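# Move an unpowered spare robot arm onto another desk

## Task

Take the limp, unpowered spare arm (5.7 kg, its joints swing freely) out of the open case on one desk and set it down on the other desk. At the end it must rest motionless, with nothing hanging past any desk edge. The task fails if any part of it drops freely more than a few centimetres, if the case leaves its desk, or if the robot tips over or finishes leaning. Release it and back away at the end; a result that stays in place only because the robot holds it does not count.

## Robot and tools

ROBOT. A two-wheeled base that cannot move sideways, with a column, a tilting head and two 6-joint arms (left_, right_), each ending in a two-finger gripper. Folded, as at the start, it is 0.73 m long, 0.62 m wide and 1.88 m tall, and its front sits 0.40 m ahead of the column.

FRAMES. Base frame: origin on the floor between the drive wheels, under the column; x forward, y left, z up. left_hand and right_hand are reported in this frame at the point where the fingers meet (tips are 8 mm further). The hand's z axis runs along the fingers and its y axis along the opening. The odometry frame is the base frame as it was when the scene began.

execute_actions. "actions" is a list with one action, or empty (empty only returns state and images). An action may contain:
- "base": exactly one relative move, counted from the base's last reported position. {"translate_m": d} drives d metres straight, forward positive, -3 to 3. {"rotate_rad": d} turns in place by d radians, left (counter-clockwise from above) positive, -3.2 to 3.2.
- "joints": a single dictionary keyed by joint name, covering both arms and the head. Every value is an absolute target, not an offset. Radians: head_tilt_rad -0.61 to 1.308 (positive looks down); joint1 -2.879 to 2.879; joint2 0 to 3.141; joint3 0 to 3.019; joint4 -1.692 to 1.57; joint5 -1.57 to 1.57 (positive swings the hand to the robot's right); joint6 -2.094 to 2.094 (positive rolls clockwise seen from behind). left_gripper_m and right_gripper_m are fingertip gaps in metres, 0 (closed) to 0.093. Right arm ranges equal the left ones.
- "speeds": optional caps for this action only, translate_m 0.05 to 0.8 m/s, rotate_rad 0.1 to 1 rad/s (maximum is the default). Arms ignore it.
Base moves needing over 8.667 s are refused; no action runs past 15 s. Any unknown key or out-of-range value rejects the whole call. Joints you leave out may keep pushing toward an earlier target. "cameras" picks images: cam_head_left, cam_head_right, cam_left_wrist, cam_right_wrist, nav_camera, or "all"; omitted or null means all, [] means none.

wait: {"seconds": 0 to 10}; nothing new is commanded, and it returns the same report. zoom_image: {"camera", "region": [x0, y0, x1, y1]} in pixels of that camera's latest full image, top-left origin, at most 504 x 504. read_manual only gives licence text. finished_scene: {"scene": n}, the current scene number; it is final and reports success.

RESULT LINES. base_status and joint_status: "done" (within tolerance; for the base, wheels turned as ordered even if slipping), "off_target", "contact_stop" (base only: a wheel stalled), "time_out", "not_followed" with "joint command not followed" plus a "cause:" line (a safety check refused targets because an arm would hit the other arm, the body or an object), and "limit_stop_at_motor_heat". on_its_own covers what you did not command; its "held at" is a target, not a position. motor_effort lists only left_wheel and right_wheel in percent (positive pushes forward), bracket = peak; readings carry offset and noise. wheel_motors_off = 1 means both wheel motors are off. base_odometry counts wheel turns, so slip looks like travel; if turned_by_wheels and turned_by_imu differ by over about 4 % and at least 0.05 rad, the base hit something or slipped. base_tilt is in degrees (forward, right). Motor temperatures list each arm's joints; MOTOR HOT appears at 85 °C, and at 100 °C that arm and its gripper go limp (OVER-TEMPERATURE FAULT) and drop whatever they hold. After any reported stop, later motion calls in the same reply are skipped.

ARM GEOMETRY. With joint1 at -1.57 (left) or 1.57 (right) and joints 5, 6 at 0, each arm moves in a vertical plane 0.23 m beside the column. Let a = j2 - 0.35, b = 1.05 + j2 - j3, c = b - j4 (c = 1.57 is fingers straight down). Hand ahead = 0.12 + 0.39 sin a + 0.38 cos b + 0.25 cos c; height = 1.46 + 0.39 cos a - 0.38 sin b - 0.25 sin c. Example: j2, j3, j4 = 0.93, 0.78, 0.14 gives 0.60 m ahead, 1.21 m up. Real hands sit up to 5 cm lower and nearer (about 12 cm under heavy or far loads); trust the reported hand position. Reach is about 1 m from the shoulder, lowest about 0.47 m up; the floor is out of reach.

LOADS. With fingers down, one arm reliably holds about 3.2 kg at 0.4 m ahead and 0.65 to 1.2 m high, 2 kg out to 0.6 m, 1 kg out to 0.8 m. A gripper holds roughly 2 to 6 kg before slipping. The 5.7 kg arm therefore likely needs both hands, with fingers well down (over about 1.2 rad). Overloaded arms sag and report time_out or off_target. Resending the current positions to relieve strain lowers a held load about 1 cm per kg.

GRIPPER. Fingers are 7 cm long; outside width is opening +1 cm at the tips, +5 cm at the base; housing 10 x 7 cm. To grip, command a gap smaller than the object (off_target is then normal); a reading staying 0.002 m or more above the target means something is held.

MOTION CARE. Targets within about 0.03 rad (0.08 for joints 2, 3) may not move the joint. For gentle contact step about 0.05 rad per call from your last target. A blocked arm keeps pushing and heats up; send its reported positions back to ease it. To clear a refused command, move the joints involved at least 0.05 rad back. The check does not protect grippers or wrist cameras, and arms near the centre line can still collide hard: never let the arms strike or press on each other. After a contact_stop, reverse 0.05 m before trying again or turning. Desk tops 0.30 to 1.20 m high can slide over the base and hit the column. Pushing hard about 3 s cuts the wheel motors for 2 s. Watch that base_tilt does not grow.

CAMERAS. Head cameras sit 1.47 to 1.58 m up, looking down by roughly head_tilt_rad; straight ahead may be up to 0.3 rad off image centre. Wrist cameras sit 0.10 m behind the fingertips, looking along the fingers but angled 0.62 rad toward the hand's +x; closed fingertips land at image centre. nav_camera is at the base front, 0.23 m up, looking ahead.

OTHER. The world keeps running while you think, with the last command held. Loose objects may occasionally get nudged. Avoid drops, slams, knocking the case off its desk, and leaving the load resting on a hand.

Each tool is called by a JSON object that holds its "api" and its "payload".

## Session

{"api": "execute_actions", "payload": {"actions": [{"joints":{"head_tilt_rad":0.6}}]}}

Scene clock: 0.73 s.
Motor temperatures (°C, as the motors report them): left_arm=[23 22 23 21 22 21] | right_arm=[22 21 21 23 20 24]
base_odometry: x=+0.000 y=+0.000 heading=+0.000 (m, m, rad; odometry frame)
turned_by_wheels: +0.000 (rad since the last result)
turned_by_imu: +0.000 (rad since the last result)
base_tilt: forward=+0.1 right=-0.3 (deg)
base_status: not commanded
joint_positions: head_tilt_rad=+0.618 left_joint1_rad=-1.571 left_joint2_rad=+0.890 left_joint3_rad=+0.416 left_joint4_rad=-0.961 left_joint5_rad=+0.028 left_joint6_rad=-0.093 left_gripper_m=+0.094 right_joint1_rad=+1.573 right_joint2_rad=+0.861 right_joint3_rad=+0.421 right_joint4_rad=-0.966 right_joint5_rad=+0.027 right_joint6_rad=+0.060 right_gripper_m=+0.094
joint_status: all done
wheel_motors_off: 0
motor_effort: left_wheel=+0(0) right_wheel=+2(2) (%)
left_hand: x=+0.1479 y=+0.2197 z=+1.2535 quat_wxyz=(+0.440, +0.048, -0.897, -0.008) (m; base frame)
right_hand: x=+0.1554 y=-0.2296 z=+1.2544 quat_wxyz=(+0.426, -0.020, -0.904, +0.024) (m; base frame)
pictures: cam_head_left, cam_head_right, cam_left_wrist, cam_right_wrist, nav_camera
Images, in order (width x height): cam_head_left 504x504, cam_head_right 504x504, cam_left_wrist 616x616, cam_right_wrist 616x616, nav_camera 504x504.

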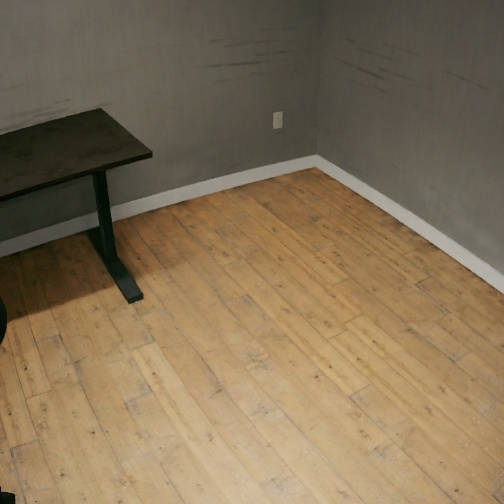

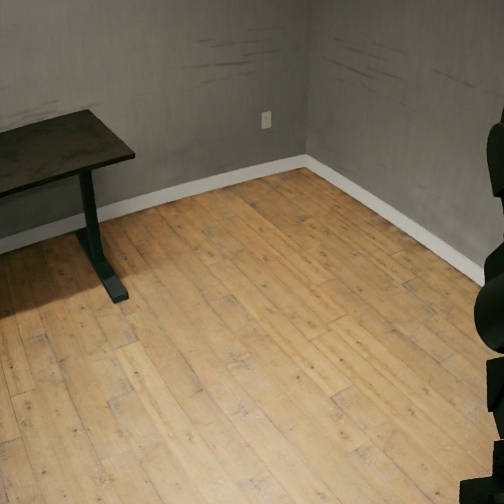

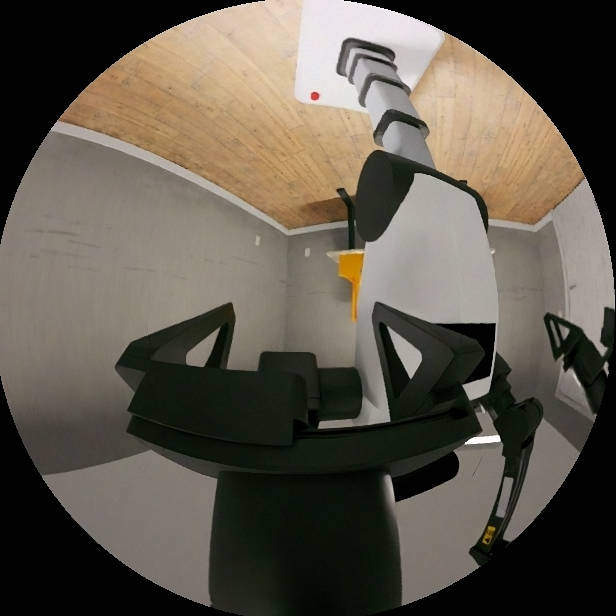

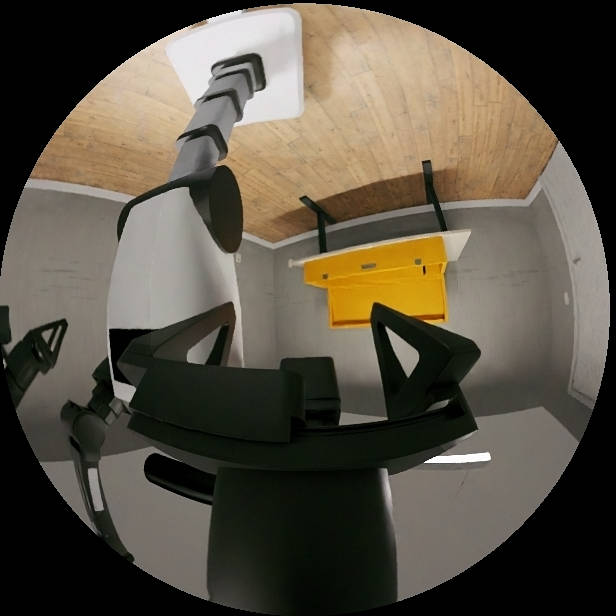

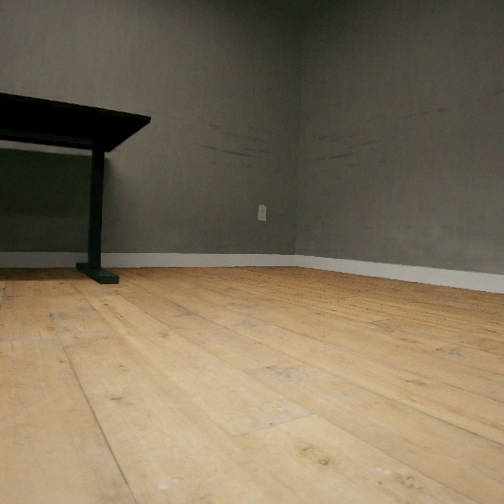

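{"api": "execute_actions", "payload": {"actions": [{"base":{"rotate_rad":3.14}}], "cameras": ["cam_head_left","cam_head_right","nav_camera"]}}

Scene clock: 6.60 s.
Motor temperatures (°C, as the motors report them): left_arm=[23 22 23 21 22 21] | right_arm=[22 21 21 23 20 24]
base_odometry: x=+0.000 y=+0.000 heading=+3.139 (m, m, rad; odometry frame)
turned_by_wheels: +3.139 (rad since the last result)
turned_by_imu: +3.177 (rad since the last result)
base_tilt: forward=+0.0 right=-0.3 (deg)
base_status: done
joint_positions: head_tilt_rad=+0.618 left_joint1_rad=-1.571 left_joint2_rad=+0.890 left_joint3_rad=+0.416 left_joint4_rad=-0.961 left_joint5_rad=+0.028 left_joint6_rad=-0.093 left_gripper_m=+0.094 right_joint1_rad=+1.573 right_joint2_rad=+0.861 right_joint3_rad=+0.421 right_joint4_rad=-0.966 right_joint5_rad=+0.027 right_joint6_rad=+0.060 right_gripper_m=+0.094
joint_status: not commanded
wheel_motors_off: 0
motor_effort: left_wheel=-3(33) right_wheel=+4(45) (%)
left_hand: x=+0.1479 y=+0.2197 z=+1.2535 quat_wxyz=(+0.440, +0.048, -0.897, -0.008) (m; base frame)
right_hand: x=+0.1554 y=-0.2296 z=+1.2544 quat_wxyz=(+0.426, -0.020, -0.904, +0.024) (m; base frame)
pictures: cam_head_left, cam_head_right, nav_camera
Images, in order (width x height): cam_head_left 504x504, cam_head_right 504x504, nav_camera 504x504.

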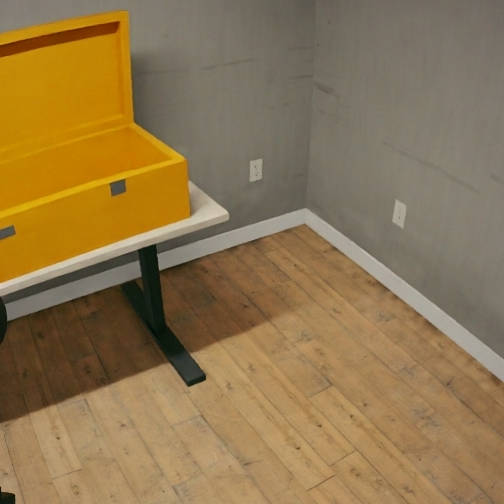

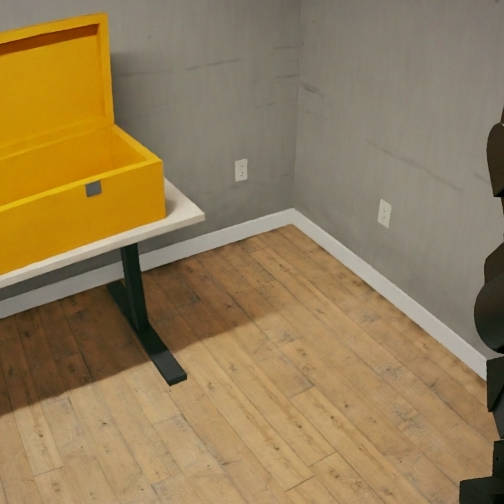

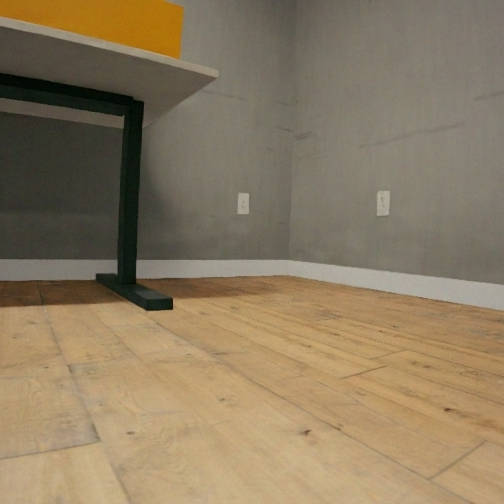

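{"api": "execute_actions", "payload": {"actions": [{"base":{"rotate_rad":0.6},"joints":{"head_tilt_rad":0.75}}], "cameras": ["cam_head_left","cam_head_right","nav_camera"]}}

Scene clock: 10.03 s.
Motor temperatures (°C, as the motors report them): left_arm=[23 22 23 21 22 21] | right_arm=[22 21 21 23 20 24]
base_odometry: x=+0.000 y=+0.000 heading=-2.545 (m, m, rad; odometry frame)
turned_by_wheels: +0.599 (rad since the last result)
turned_by_imu: +0.608 (rad since the last result)
base_tilt: forward=+0.1 right=-0.3 (deg)
base_status: done
joint_positions: head_tilt_rad=+0.752 left_joint1_rad=-1.571 left_joint2_rad=+0.890 left_joint3_rad=+0.416 left_joint4_rad=-0.961 left_joint5_rad=+0.028 left_joint6_rad=-0.093 left_gripper_m=+0.094 right_joint1_rad=+1.573 right_joint2_rad=+0.861 right_joint3_rad=+0.421 right_joint4_rad=-0.966 right_joint5_rad=+0.027 right_joint6_rad=+0.060 right_gripper_m=+0.094
joint_status: all done
wheel_motors_off: 0
motor_effort: left_wheel=-3(22) right_wheel=+4(29) (%)
left_hand: x=+0.1479 y=+0.2197 z=+1.2535 quat_wxyz=(+0.440, +0.048, -0.897, -0.008) (m; base frame)
right_hand: x=+0.1554 y=-0.2296 z=+1.2544 quat_wxyz=(+0.426, -0.020, -0.904, +0.024) (m; base frame)
pictures: cam_head_left, cam_head_right, nav_camera
Images, in order (width x height): cam_head_left 504x504, cam_head_right 504x504, nav_camera 504x504.

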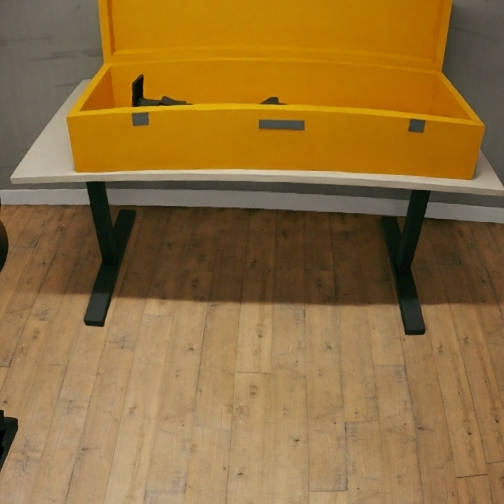

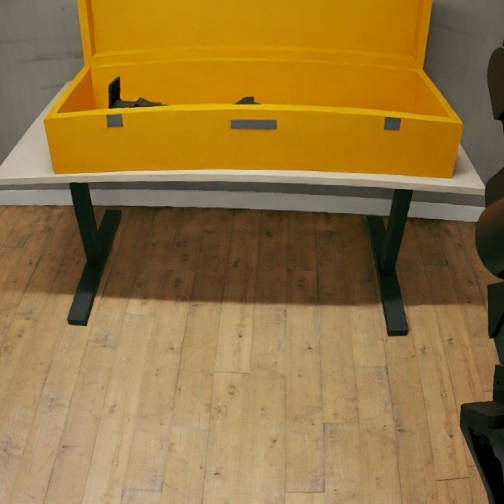

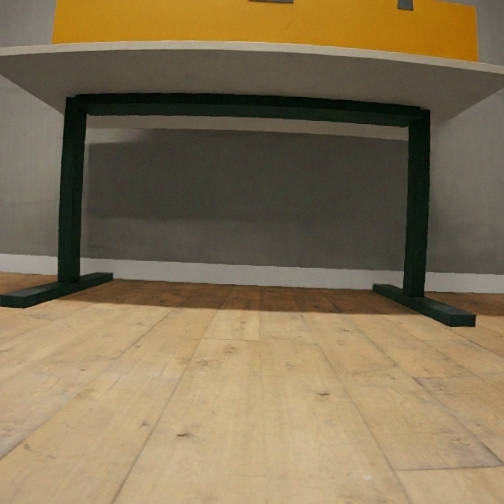

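{"api": "execute_actions", "payload": {"actions": [{"base":{"translate_m":0.55},"joints":{"head_tilt_rad":0.95,"left_joint2_rad":0.9,"left_joint3_rad":0.95,"left_joint4_rad":-0.57,"left_joint5_rad":0,"left_joint6_rad":0,"right_joint2_rad":0.9,"right_joint3_rad":0.95,"right_joint4_rad":-0.57,"right_joint5_rad":0,"right_joint6_rad":0}}]}}

Scene clock: 16.50 s.
Motor temperatures (°C, as the motors report them): left_arm=[23 22 23 21 22 21] | right_arm=[22 22 22 23 20 24]
base_odometry: x=-0.455 y=-0.309 heading=-2.545 (m, m, rad; odometry frame)
turned_by_wheels: +0.000 (rad since the last result)
turned_by_imu: +0.002 (rad since the last result)
base_tilt: forward=+0.1 right=-0.3 (deg)
base_status: done
joint_positions: head_tilt_rad=+0.951 left_joint1_rad=-1.571 left_joint2_rad=+0.890 left_joint3_rad=+0.942 left_joint4_rad=-0.573 left_joint5_rad=+0.002 left_joint6_rad=-0.011 left_gripper_m=+0.094 right_joint1_rad=+1.573 right_joint2_rad=+0.897 right_joint3_rad=+0.943 right_joint4_rad=-0.571 right_joint5_rad=+0.003 right_joint6_rad=+0.007 right_gripper_m=+0.094
joint_status: all done
wheel_motors_off: 0
motor_effort: left_wheel=+0(44) right_wheel=-1(63) (%)
left_hand: x=+0.5319 y=+0.2242 z=+1.2193 quat_wxyz=(-0.002, +0.005, -1.000, +0.001) (m; base frame)
right_hand: x=+0.5309 y=-0.2249 z=+1.2164 quat_wxyz=(+0.001, -0.003, -1.000, +0.000) (m; base frame)
pictures: cam_head_left, cam_head_right, cam_left_wrist, cam_right_wrist, nav_camera
Images, in order (width x height): cam_head_left 504x504, cam_head_right 504x504, cam_left_wrist 616x616, cam_right_wrist 616x616, nav_camera 504x504.

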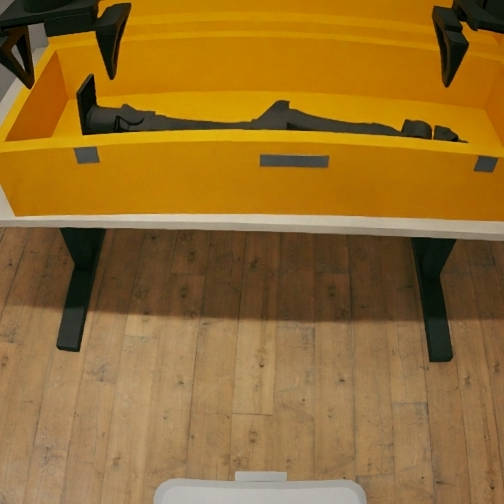

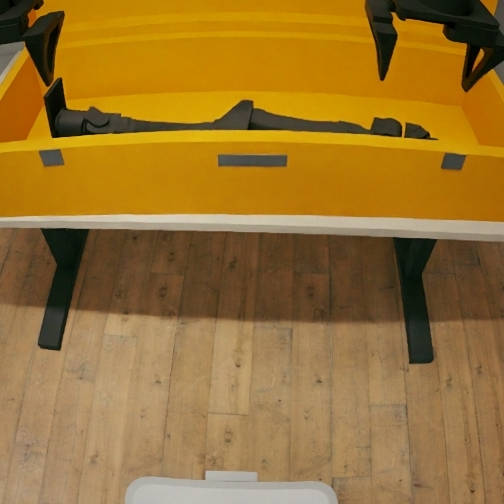

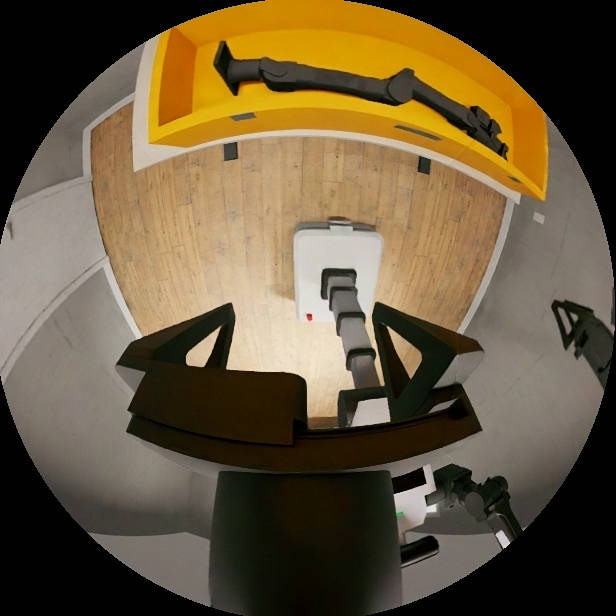

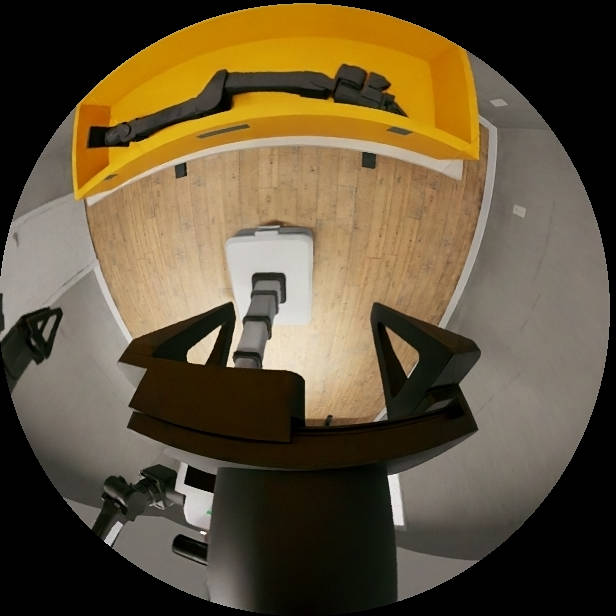

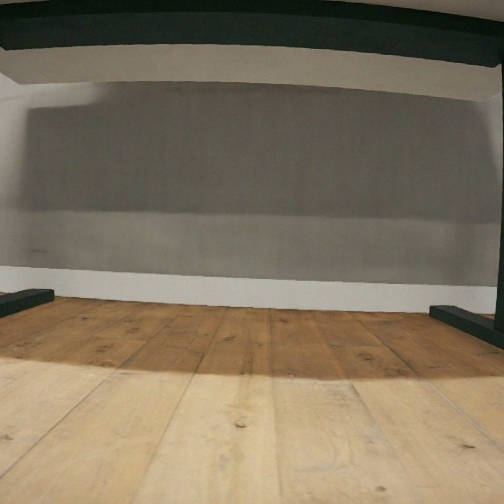

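{"api": "execute_actions", "payload": {"actions": [{"base":{"translate_m":0.48},"joints":{"head_tilt_rad":1.25,"left_joint6_rad":1.57,"right_joint6_rad":-1.57}}]}}

Scene clock: 22.83 s.
Motor temperatures (°C, as the motors report them): left_arm=[23 23 23 21 22 21] | right_arm=[22 22 22 23 21 24]
base_odometry: x=-0.852 y=-0.579 heading=-2.545 (m, m, rad; odometry frame)
turned_by_wheels: +0.000 (rad since the last result)
turned_by_imu: +0.002 (rad since the last result)
base_tilt: forward=+0.0 right=-0.3 (deg)
base_status: done
joint_positions: head_tilt_rad=+1.248 left_joint1_rad=-1.571 left_joint2_rad=+0.890 left_joint3_rad=+0.942 left_joint4_rad=-0.573 left_joint5_rad=+0.002 left_joint6_rad=+1.558 left_gripper_m=+0.094 right_joint1_rad=+1.573 right_joint2_rad=+0.898 right_joint3_rad=+0.943 right_joint4_rad=-0.571 right_joint5_rad=+0.003 right_joint6_rad=-1.562 right_gripper_m=+0.094
joint_status: all done
wheel_motors_off: 0
motor_effort: left_wheel=+0(31) right_wheel=+0(41) (%)
left_hand: x=+0.5316 y=+0.2242 z=+1.2191 quat_wxyz=(-0.002, -0.702, -0.712, +0.000) (m; base frame)
right_hand: x=+0.5307 y=-0.2249 z=+1.2161 quat_wxyz=(+0.001, +0.704, -0.710, +0.000) (m; base frame)
pictures: cam_head_left, cam_head_right, cam_left_wrist, cam_right_wrist, nav_camera
Images, in order (width x height): cam_head_left 504x504, cam_head_right 504x504, cam_left_wrist 616x616, cam_right_wrist 616x616, nav_camera 504x504.

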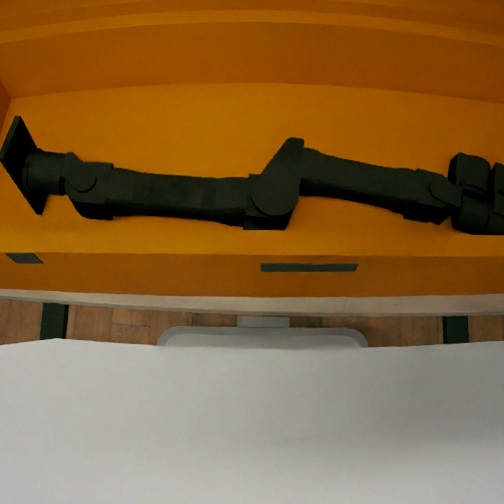

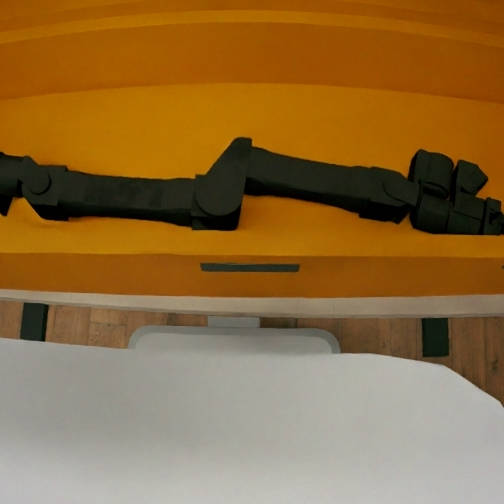

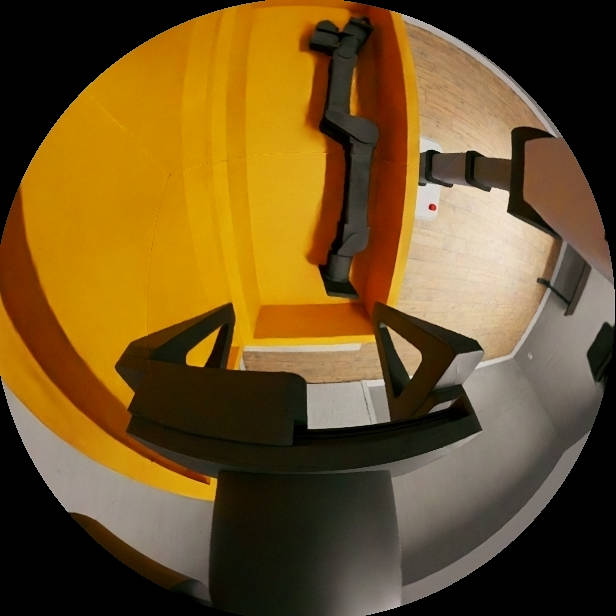

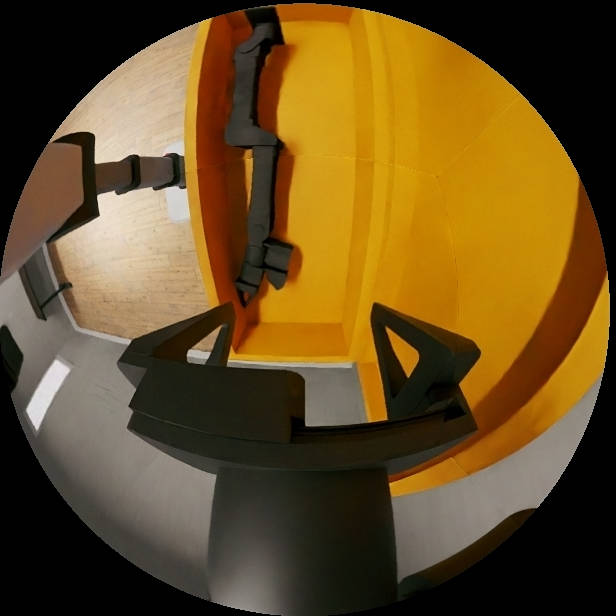

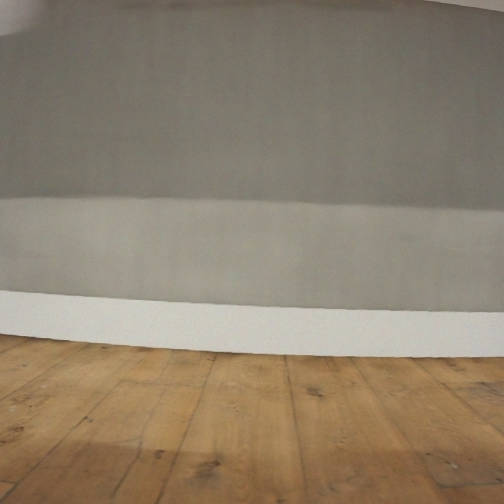

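{"api": "execute_actions", "payload": {"actions": [{"joints":{"left_joint2_rad":1.4,"left_joint3_rad":0.85,"left_joint4_rad":0.03,"right_joint2_rad":1.4,"right_joint3_rad":0.88,"right_joint4_rad":0.0}}], "cameras": ["cam_head_left"]}}

{"api": "execute_actions", "payload": {"actions": [{"joints":{"left_joint2_rad":1.75,"left_joint3_rad":1.01,"left_joint4_rad":0.22,"right_joint2_rad":1.75,"right_joint3_rad":1.05,"right_joint4_rad":0.18}}], "cameras": ["cam_head_left","cam_left_wrist","cam_right_wrist"]}}

Scene clock: 31.70 s.
Motor temperatures (°C, as the motors report them): left_arm=[23 23 24 21 22 21] | right_arm=[22 22 22 23 21 24]
base_odometry: x=-0.852 y=-0.579 heading=-2.545 (m, m, rad; odometry frame)
turned_by_wheels: +0.000 (rad since the last result)
turned_by_imu: +0.001 (rad since the last result)
base_tilt: forward=+0.0 right=-0.3 (deg)
base_status: not commanded
joint_positions: head_tilt_rad=+1.248 left_joint1_rad=-1.571 left_joint2_rad=+1.401 left_joint3_rad=+0.849 left_joint4_rad=+0.016 left_joint5_rad=+0.002 left_joint6_rad=+1.558 left_gripper_m=+0.094 right_joint1_rad=+1.573 right_joint2_rad=+1.413 right_joint3_rad=+0.878 right_joint4_rad=-0.012 right_joint5_rad=+0.003 right_joint6_rad=-1.562 right_gripper_m=+0.094
joint_status: all done
wheel_motors_off: 0
motor_effort: left_wheel=+0(1) right_wheel=-1(1) (%)
left_hand: x=+0.4451 y=+0.2241 z=+1.0185 quat_wxyz=(+0.003, -0.703, -0.712, +0.005) (m; base frame)
right_hand: x=+0.4509 y=-0.2246 z=+1.0144 quat_wxyz=(+0.008, +0.704, -0.710, -0.008) (m; base frame)
pictures: cam_head_left
Images, in order (width x height): cam_head_left 504x504.

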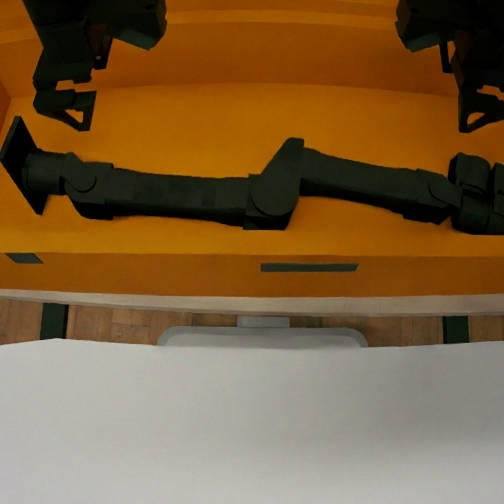

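Scene clock: 33.10 s.
Motor temperatures (°C, as the motors report them): left_arm=[23 23 24 21 22 21] | right_arm=[22 22 22 23 21 24]
base_odometry: x=-0.852 y=-0.579 heading=-2.545 (m, m, rad; odometry frame)
turned_by_wheels: +0.000 (rad since the last result)
turned_by_imu: +0.000 (rad since the last result)
base_tilt: forward=+0.1 right=-0.3 (deg)
base_status: not commanded
joint_positions: head_tilt_rad=+1.248 left_joint1_rad=-1.571 left_joint2_rad=+1.766 left_joint3_rad=+1.012 left_joint4_rad=+0.220 left_joint5_rad=+0.002 left_joint6_rad=+1.559 left_gripper_m=+0.094 right_joint1_rad=+1.573 right_joint2_rad=+1.758 right_joint3_rad=+1.050 right_joint4_rad=+0.183 right_joint5_rad=+0.003 right_joint6_rad=-1.563 right_gripper_m=+0.094
joint_status: all done
wheel_motors_off: 0
motor_effort: left_wheel=+0(3) right_wheel=+1(4) (%)
left_hand: x=+0.4143 y=+0.2241 z=+0.8963 quat_wxyz=(+0.003, -0.703, -0.711, +0.004) (m; base frame)
right_hand: x=+0.4334 y=-0.2244 z=+0.8956 quat_wxyz=(+0.001, +0.705, -0.709, +0.000) (m; base frame)
pictures: cam_head_left, cam_left_wrist, cam_right_wrist
Images, in order (width x height): cam_head_left 504x504, cam_left_wrist 616x616, cam_right_wrist 616x616.

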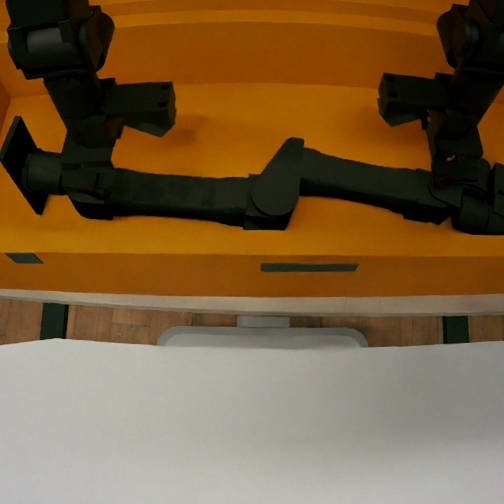

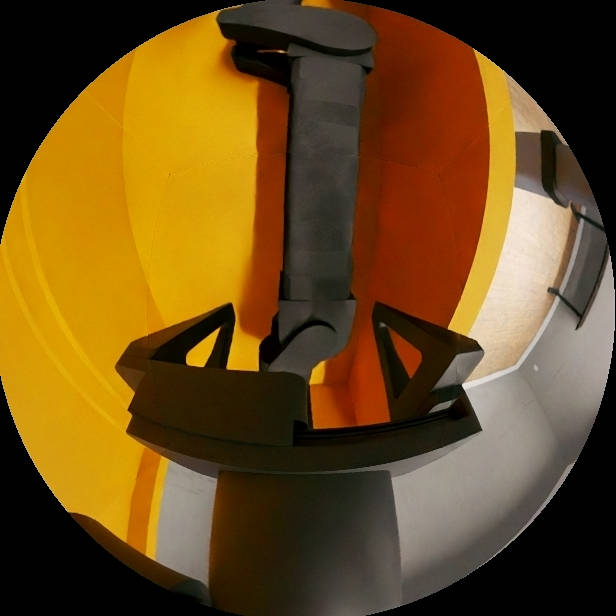

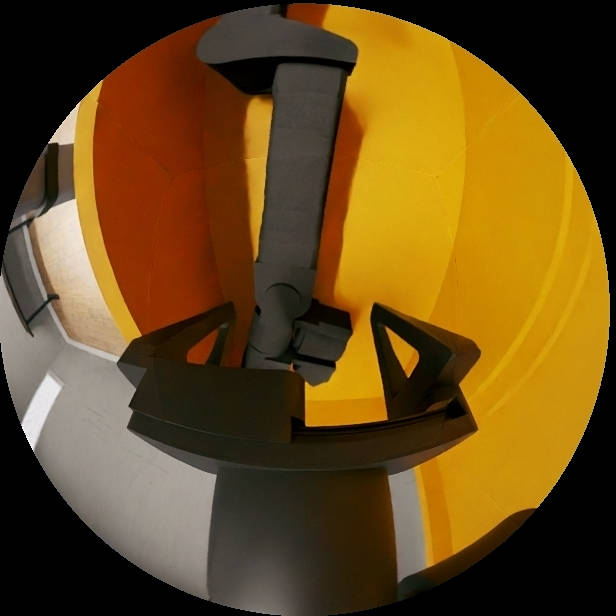

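{"api": "execute_actions", "payload": {"actions": [{"joints":{"left_joint1_rad":-1.70,"right_joint1_rad":1.70,"left_joint2_rad":1.85,"left_joint3_rad":1.07,"left_joint4_rad":0.26,"right_joint2_rad":1.85,"right_joint3_rad":1.09,"right_joint4_rad":0.24}}], "cameras": ["cam_head_left","cam_left_wrist","cam_right_wrist"]}}

Scene clock: 38.37 s.
Motor temperatures (°C, as the motors report them): left_arm=[23 23 24 21 22 21] | right_arm=[22 23 22 23 21 24]
base_odometry: x=-0.852 y=-0.579 heading=-2.545 (m, m, rad; odometry frame)
turned_by_wheels: +0.000 (rad since the last result)
turned_by_imu: +0.001 (rad since the last result)
base_tilt: forward=+0.1 right=-0.3 (deg)
base_status: not commanded
joint_positions: head_tilt_rad=+1.248 left_joint1_rad=-1.701 left_joint2_rad=+1.832 left_joint3_rad=+1.076 left_joint4_rad=+0.252 left_joint5_rad=+0.001 left_joint6_rad=+1.559 left_gripper_m=+0.094 right_joint1_rad=+1.700 right_joint2_rad=+1.852 right_joint3_rad=+1.092 right_joint4_rad=+0.236 right_joint5_rad=+0.000 right_joint6_rad=-1.563 right_gripper_m=+0.094
joint_status: all done
wheel_motors_off: 0
motor_effort: left_wheel=-1(2) right_wheel=+0(1) (%)
left_hand: x=+0.4210 y=+0.1360 z=+0.8765 quat_wxyz=(-0.047, -0.724, -0.687, +0.034) (m; base frame)
right_hand: x=+0.4158 y=-0.1374 z=+0.8689 quat_wxyz=(-0.039, +0.726, -0.685, -0.040) (m; base frame)
pictures: cam_head_left, cam_left_wrist, cam_right_wrist
Images, in order (width x height): cam_head_left 504x504, cam_left_wrist 616x616, cam_right_wrist 616x616.

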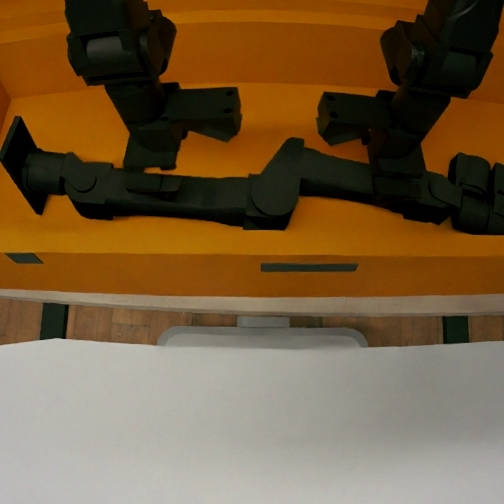

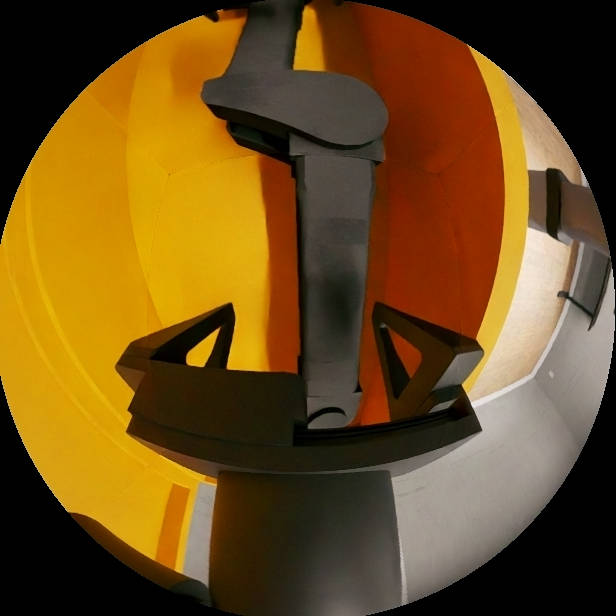

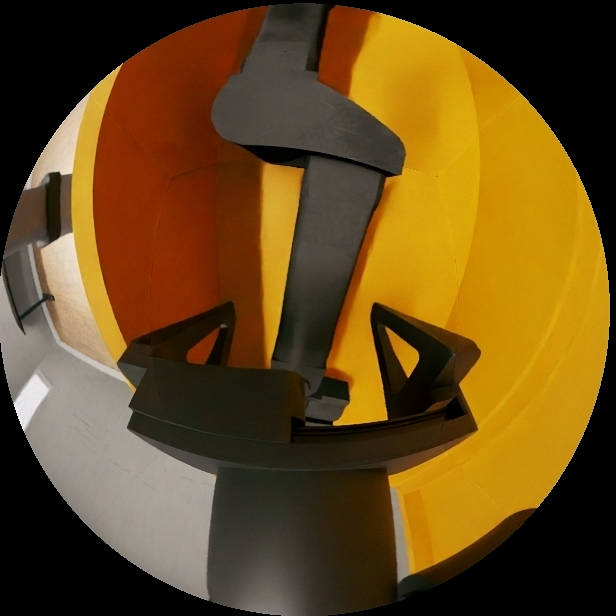

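{"api": "execute_actions", "payload": {"actions": [{"joints":{"left_joint1_rad":-1.64,"left_joint2_rad":1.98,"left_joint3_rad":1.15,"left_joint4_rad":0.31,"right_joint2_rad":1.98,"right_joint3_rad":1.21,"right_joint4_rad":0.25}}], "cameras": ["cam_head_left","cam_left_wrist","cam_right_wrist"]}}

Scene clock: 41.40 s.
Motor temperatures (°C, as the motors report them): left_arm=[23 23 23 21 22 21] | right_arm=[22 23 22 23 21 24]
base_odometry: x=-0.852 y=-0.579 heading=-2.545 (m, m, rad; odometry frame)
turned_by_wheels: +0.000 (rad since the last result)
turned_by_imu: +0.001 (rad since the last result)
base_tilt: forward=+0.1 right=-0.3 (deg)
base_status: not commanded
joint_positions: head_tilt_rad=+1.248 left_joint1_rad=-1.672 left_joint2_rad=+1.875 left_joint3_rad=+1.118 left_joint4_rad=+0.284 left_joint5_rad=+0.022 left_joint6_rad=+1.550 left_gripper_m=+0.094 right_joint1_rad=+1.700 right_joint2_rad=+1.981 right_joint3_rad=+1.213 right_joint4_rad=+0.243 right_joint5_rad=+0.000 right_joint6_rad=-1.563 right_gripper_m=+0.094
joint_status: all done
wheel_motors_off: 0
motor_effort: left_wheel=-2(2) right_wheel=+0(1) (%)
left_hand: x=+0.4304 y=+0.1506 z=+0.8585 quat_wxyz=(-0.057, -0.715, -0.696, +0.022) (m; base frame)
right_hand: x=+0.4115 y=-0.1322 z=+0.8202 quat_wxyz=(-0.039, +0.726, -0.685, -0.040) (m; base frame)
pictures: cam_head_left, cam_left_wrist, cam_right_wrist
Images, in order (width x height): cam_head_left 504x504, cam_left_wrist 616x616, cam_right_wrist 616x616.

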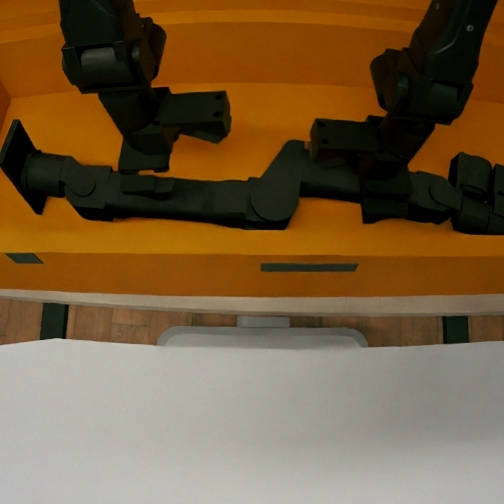

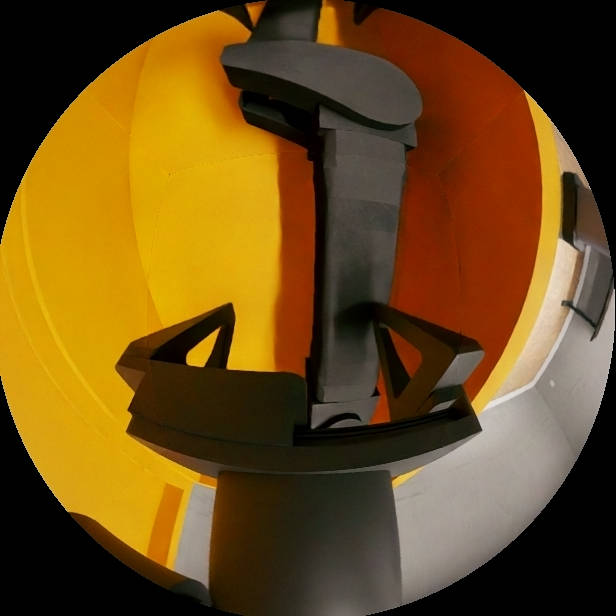

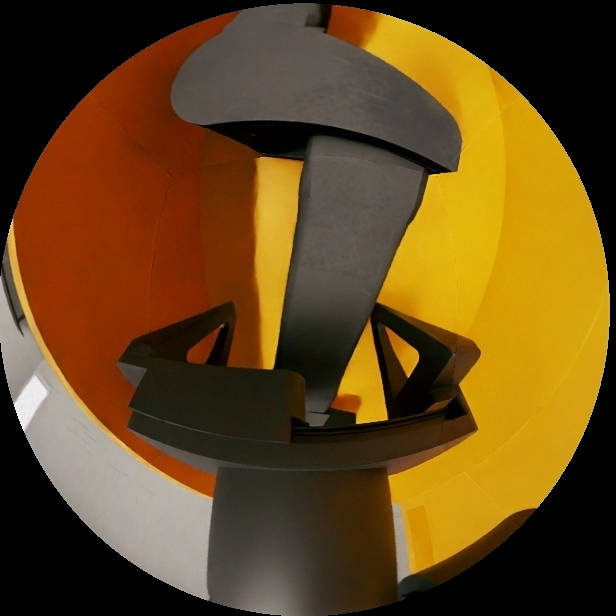

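{"api": "execute_actions", "payload": {"actions": [{"joints":{"left_joint1_rad":-1.64,"left_joint2_rad":1.78,"left_joint3_rad":0.95,"left_joint4_rad":0.31,"left_joint5_rad":0}}], "cameras": ["cam_left_wrist"]}}

{"api": "execute_actions", "payload": {"actions": [{"joints":{"left_joint2_rad":1.97,"left_joint3_rad":1.11,"left_joint4_rad":0.33}}], "cameras": ["cam_head_left","cam_left_wrist"]}}

Scene clock: 46.07 s.
Motor temperatures (°C, as the motors report them): left_arm=[23 23 23 21 22 21] | right_arm=[22 23 22 23 21 24]
base_odometry: x=-0.852 y=-0.579 heading=-2.545 (m, m, rad; odometry frame)
turned_by_wheels: +0.000 (rad since the last result)
turned_by_imu: +0.001 (rad since the last result)
base_tilt: forward=+0.1 right=-0.3 (deg)
base_status: not commanded
joint_positions: head_tilt_rad=+1.248 left_joint1_rad=-1.640 left_joint2_rad=+1.792 left_joint3_rad=+0.955 left_joint4_rad=+0.304 left_joint5_rad=+0.001 left_joint6_rad=+1.557 left_gripper_m=+0.094 right_joint1_rad=+1.700 right_joint2_rad=+1.981 right_joint3_rad=+1.213 right_joint4_rad=+0.243 right_joint5_rad=+0.000 right_joint6_rad=-1.563 right_gripper_m=+0.094
joint_status: all done
wheel_motors_off: 0
motor_effort: left_wheel=+0(1) right_wheel=+1(0) (%)
left_hand: x=+0.3846 y=+0.1801 z=+0.8963 quat_wxyz=(-0.018, -0.714, -0.699, +0.025) (m; base frame)
right_hand: x=+0.4115 y=-0.1322 z=+0.8202 quat_wxyz=(-0.039, +0.726, -0.685, -0.040) (m; base frame)
pictures: cam_left_wrist
Images, in order (width x height): cam_left_wrist 616x616.

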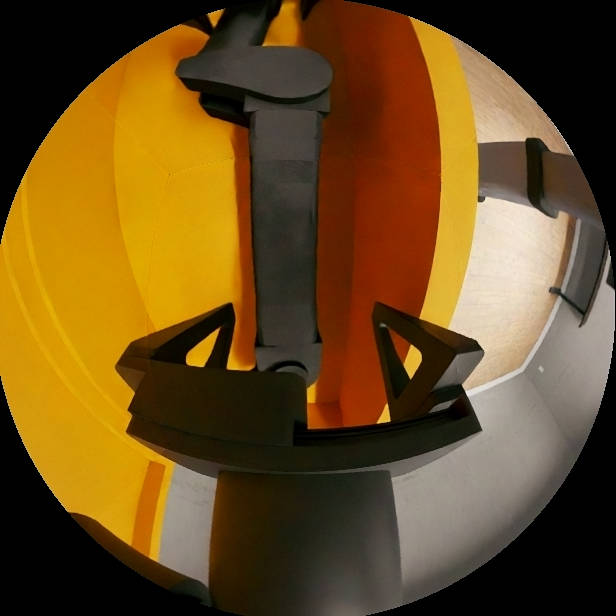

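Scene clock: 47.07 s.
Motor temperatures (°C, as the motors report them): left_arm=[23 23 23 21 22 21] | right_arm=[22 23 22 23 21 24]
base_odometry: x=-0.852 y=-0.579 heading=-2.545 (m, m, rad; odometry frame)
turned_by_wheels: +0.000 (rad since the last result)
turned_by_imu: +0.000 (rad since the last result)
base_tilt: forward=+0.1 right=-0.3 (deg)
base_status: not commanded
joint_positions: head_tilt_rad=+1.248 left_joint1_rad=-1.640 left_joint2_rad=+1.964 left_joint3_rad=+1.116 left_joint4_rad=+0.319 left_joint5_rad=+0.001 left_joint6_rad=+1.557 left_gripper_m=+0.094 right_joint1_rad=+1.700 right_joint2_rad=+1.981 right_joint3_rad=+1.213 right_joint4_rad=+0.243 right_joint5_rad=+0.000 right_joint6_rad=-1.563 right_gripper_m=+0.094
joint_status: all done
wheel_motors_off: 0
motor_effort: left_wheel=-1(3) right_wheel=+1(2) (%)
left_hand: x=+0.3843 y=+0.1763 z=+0.8316 quat_wxyz=(-0.020, -0.714, -0.699, +0.024) (m; base frame)
right_hand: x=+0.4115 y=-0.1322 z=+0.8202 quat_wxyz=(-0.039, +0.726, -0.685, -0.040) (m; base frame)
pictures: cam_head_left, cam_left_wrist
Images, in order (width x height): cam_head_left 504x504, cam_left_wrist 616x616.

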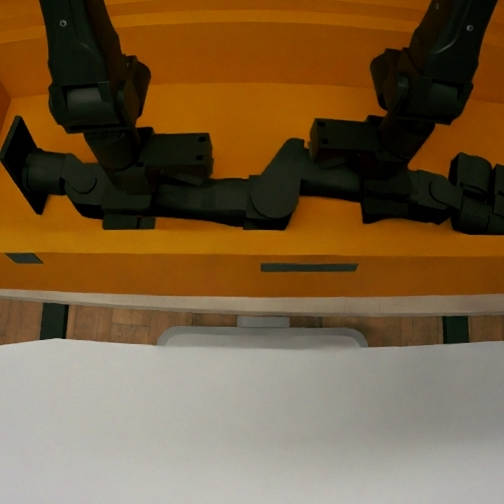

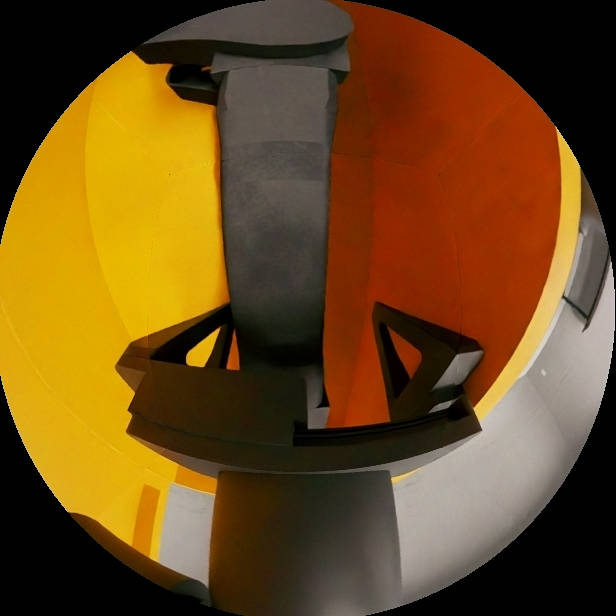

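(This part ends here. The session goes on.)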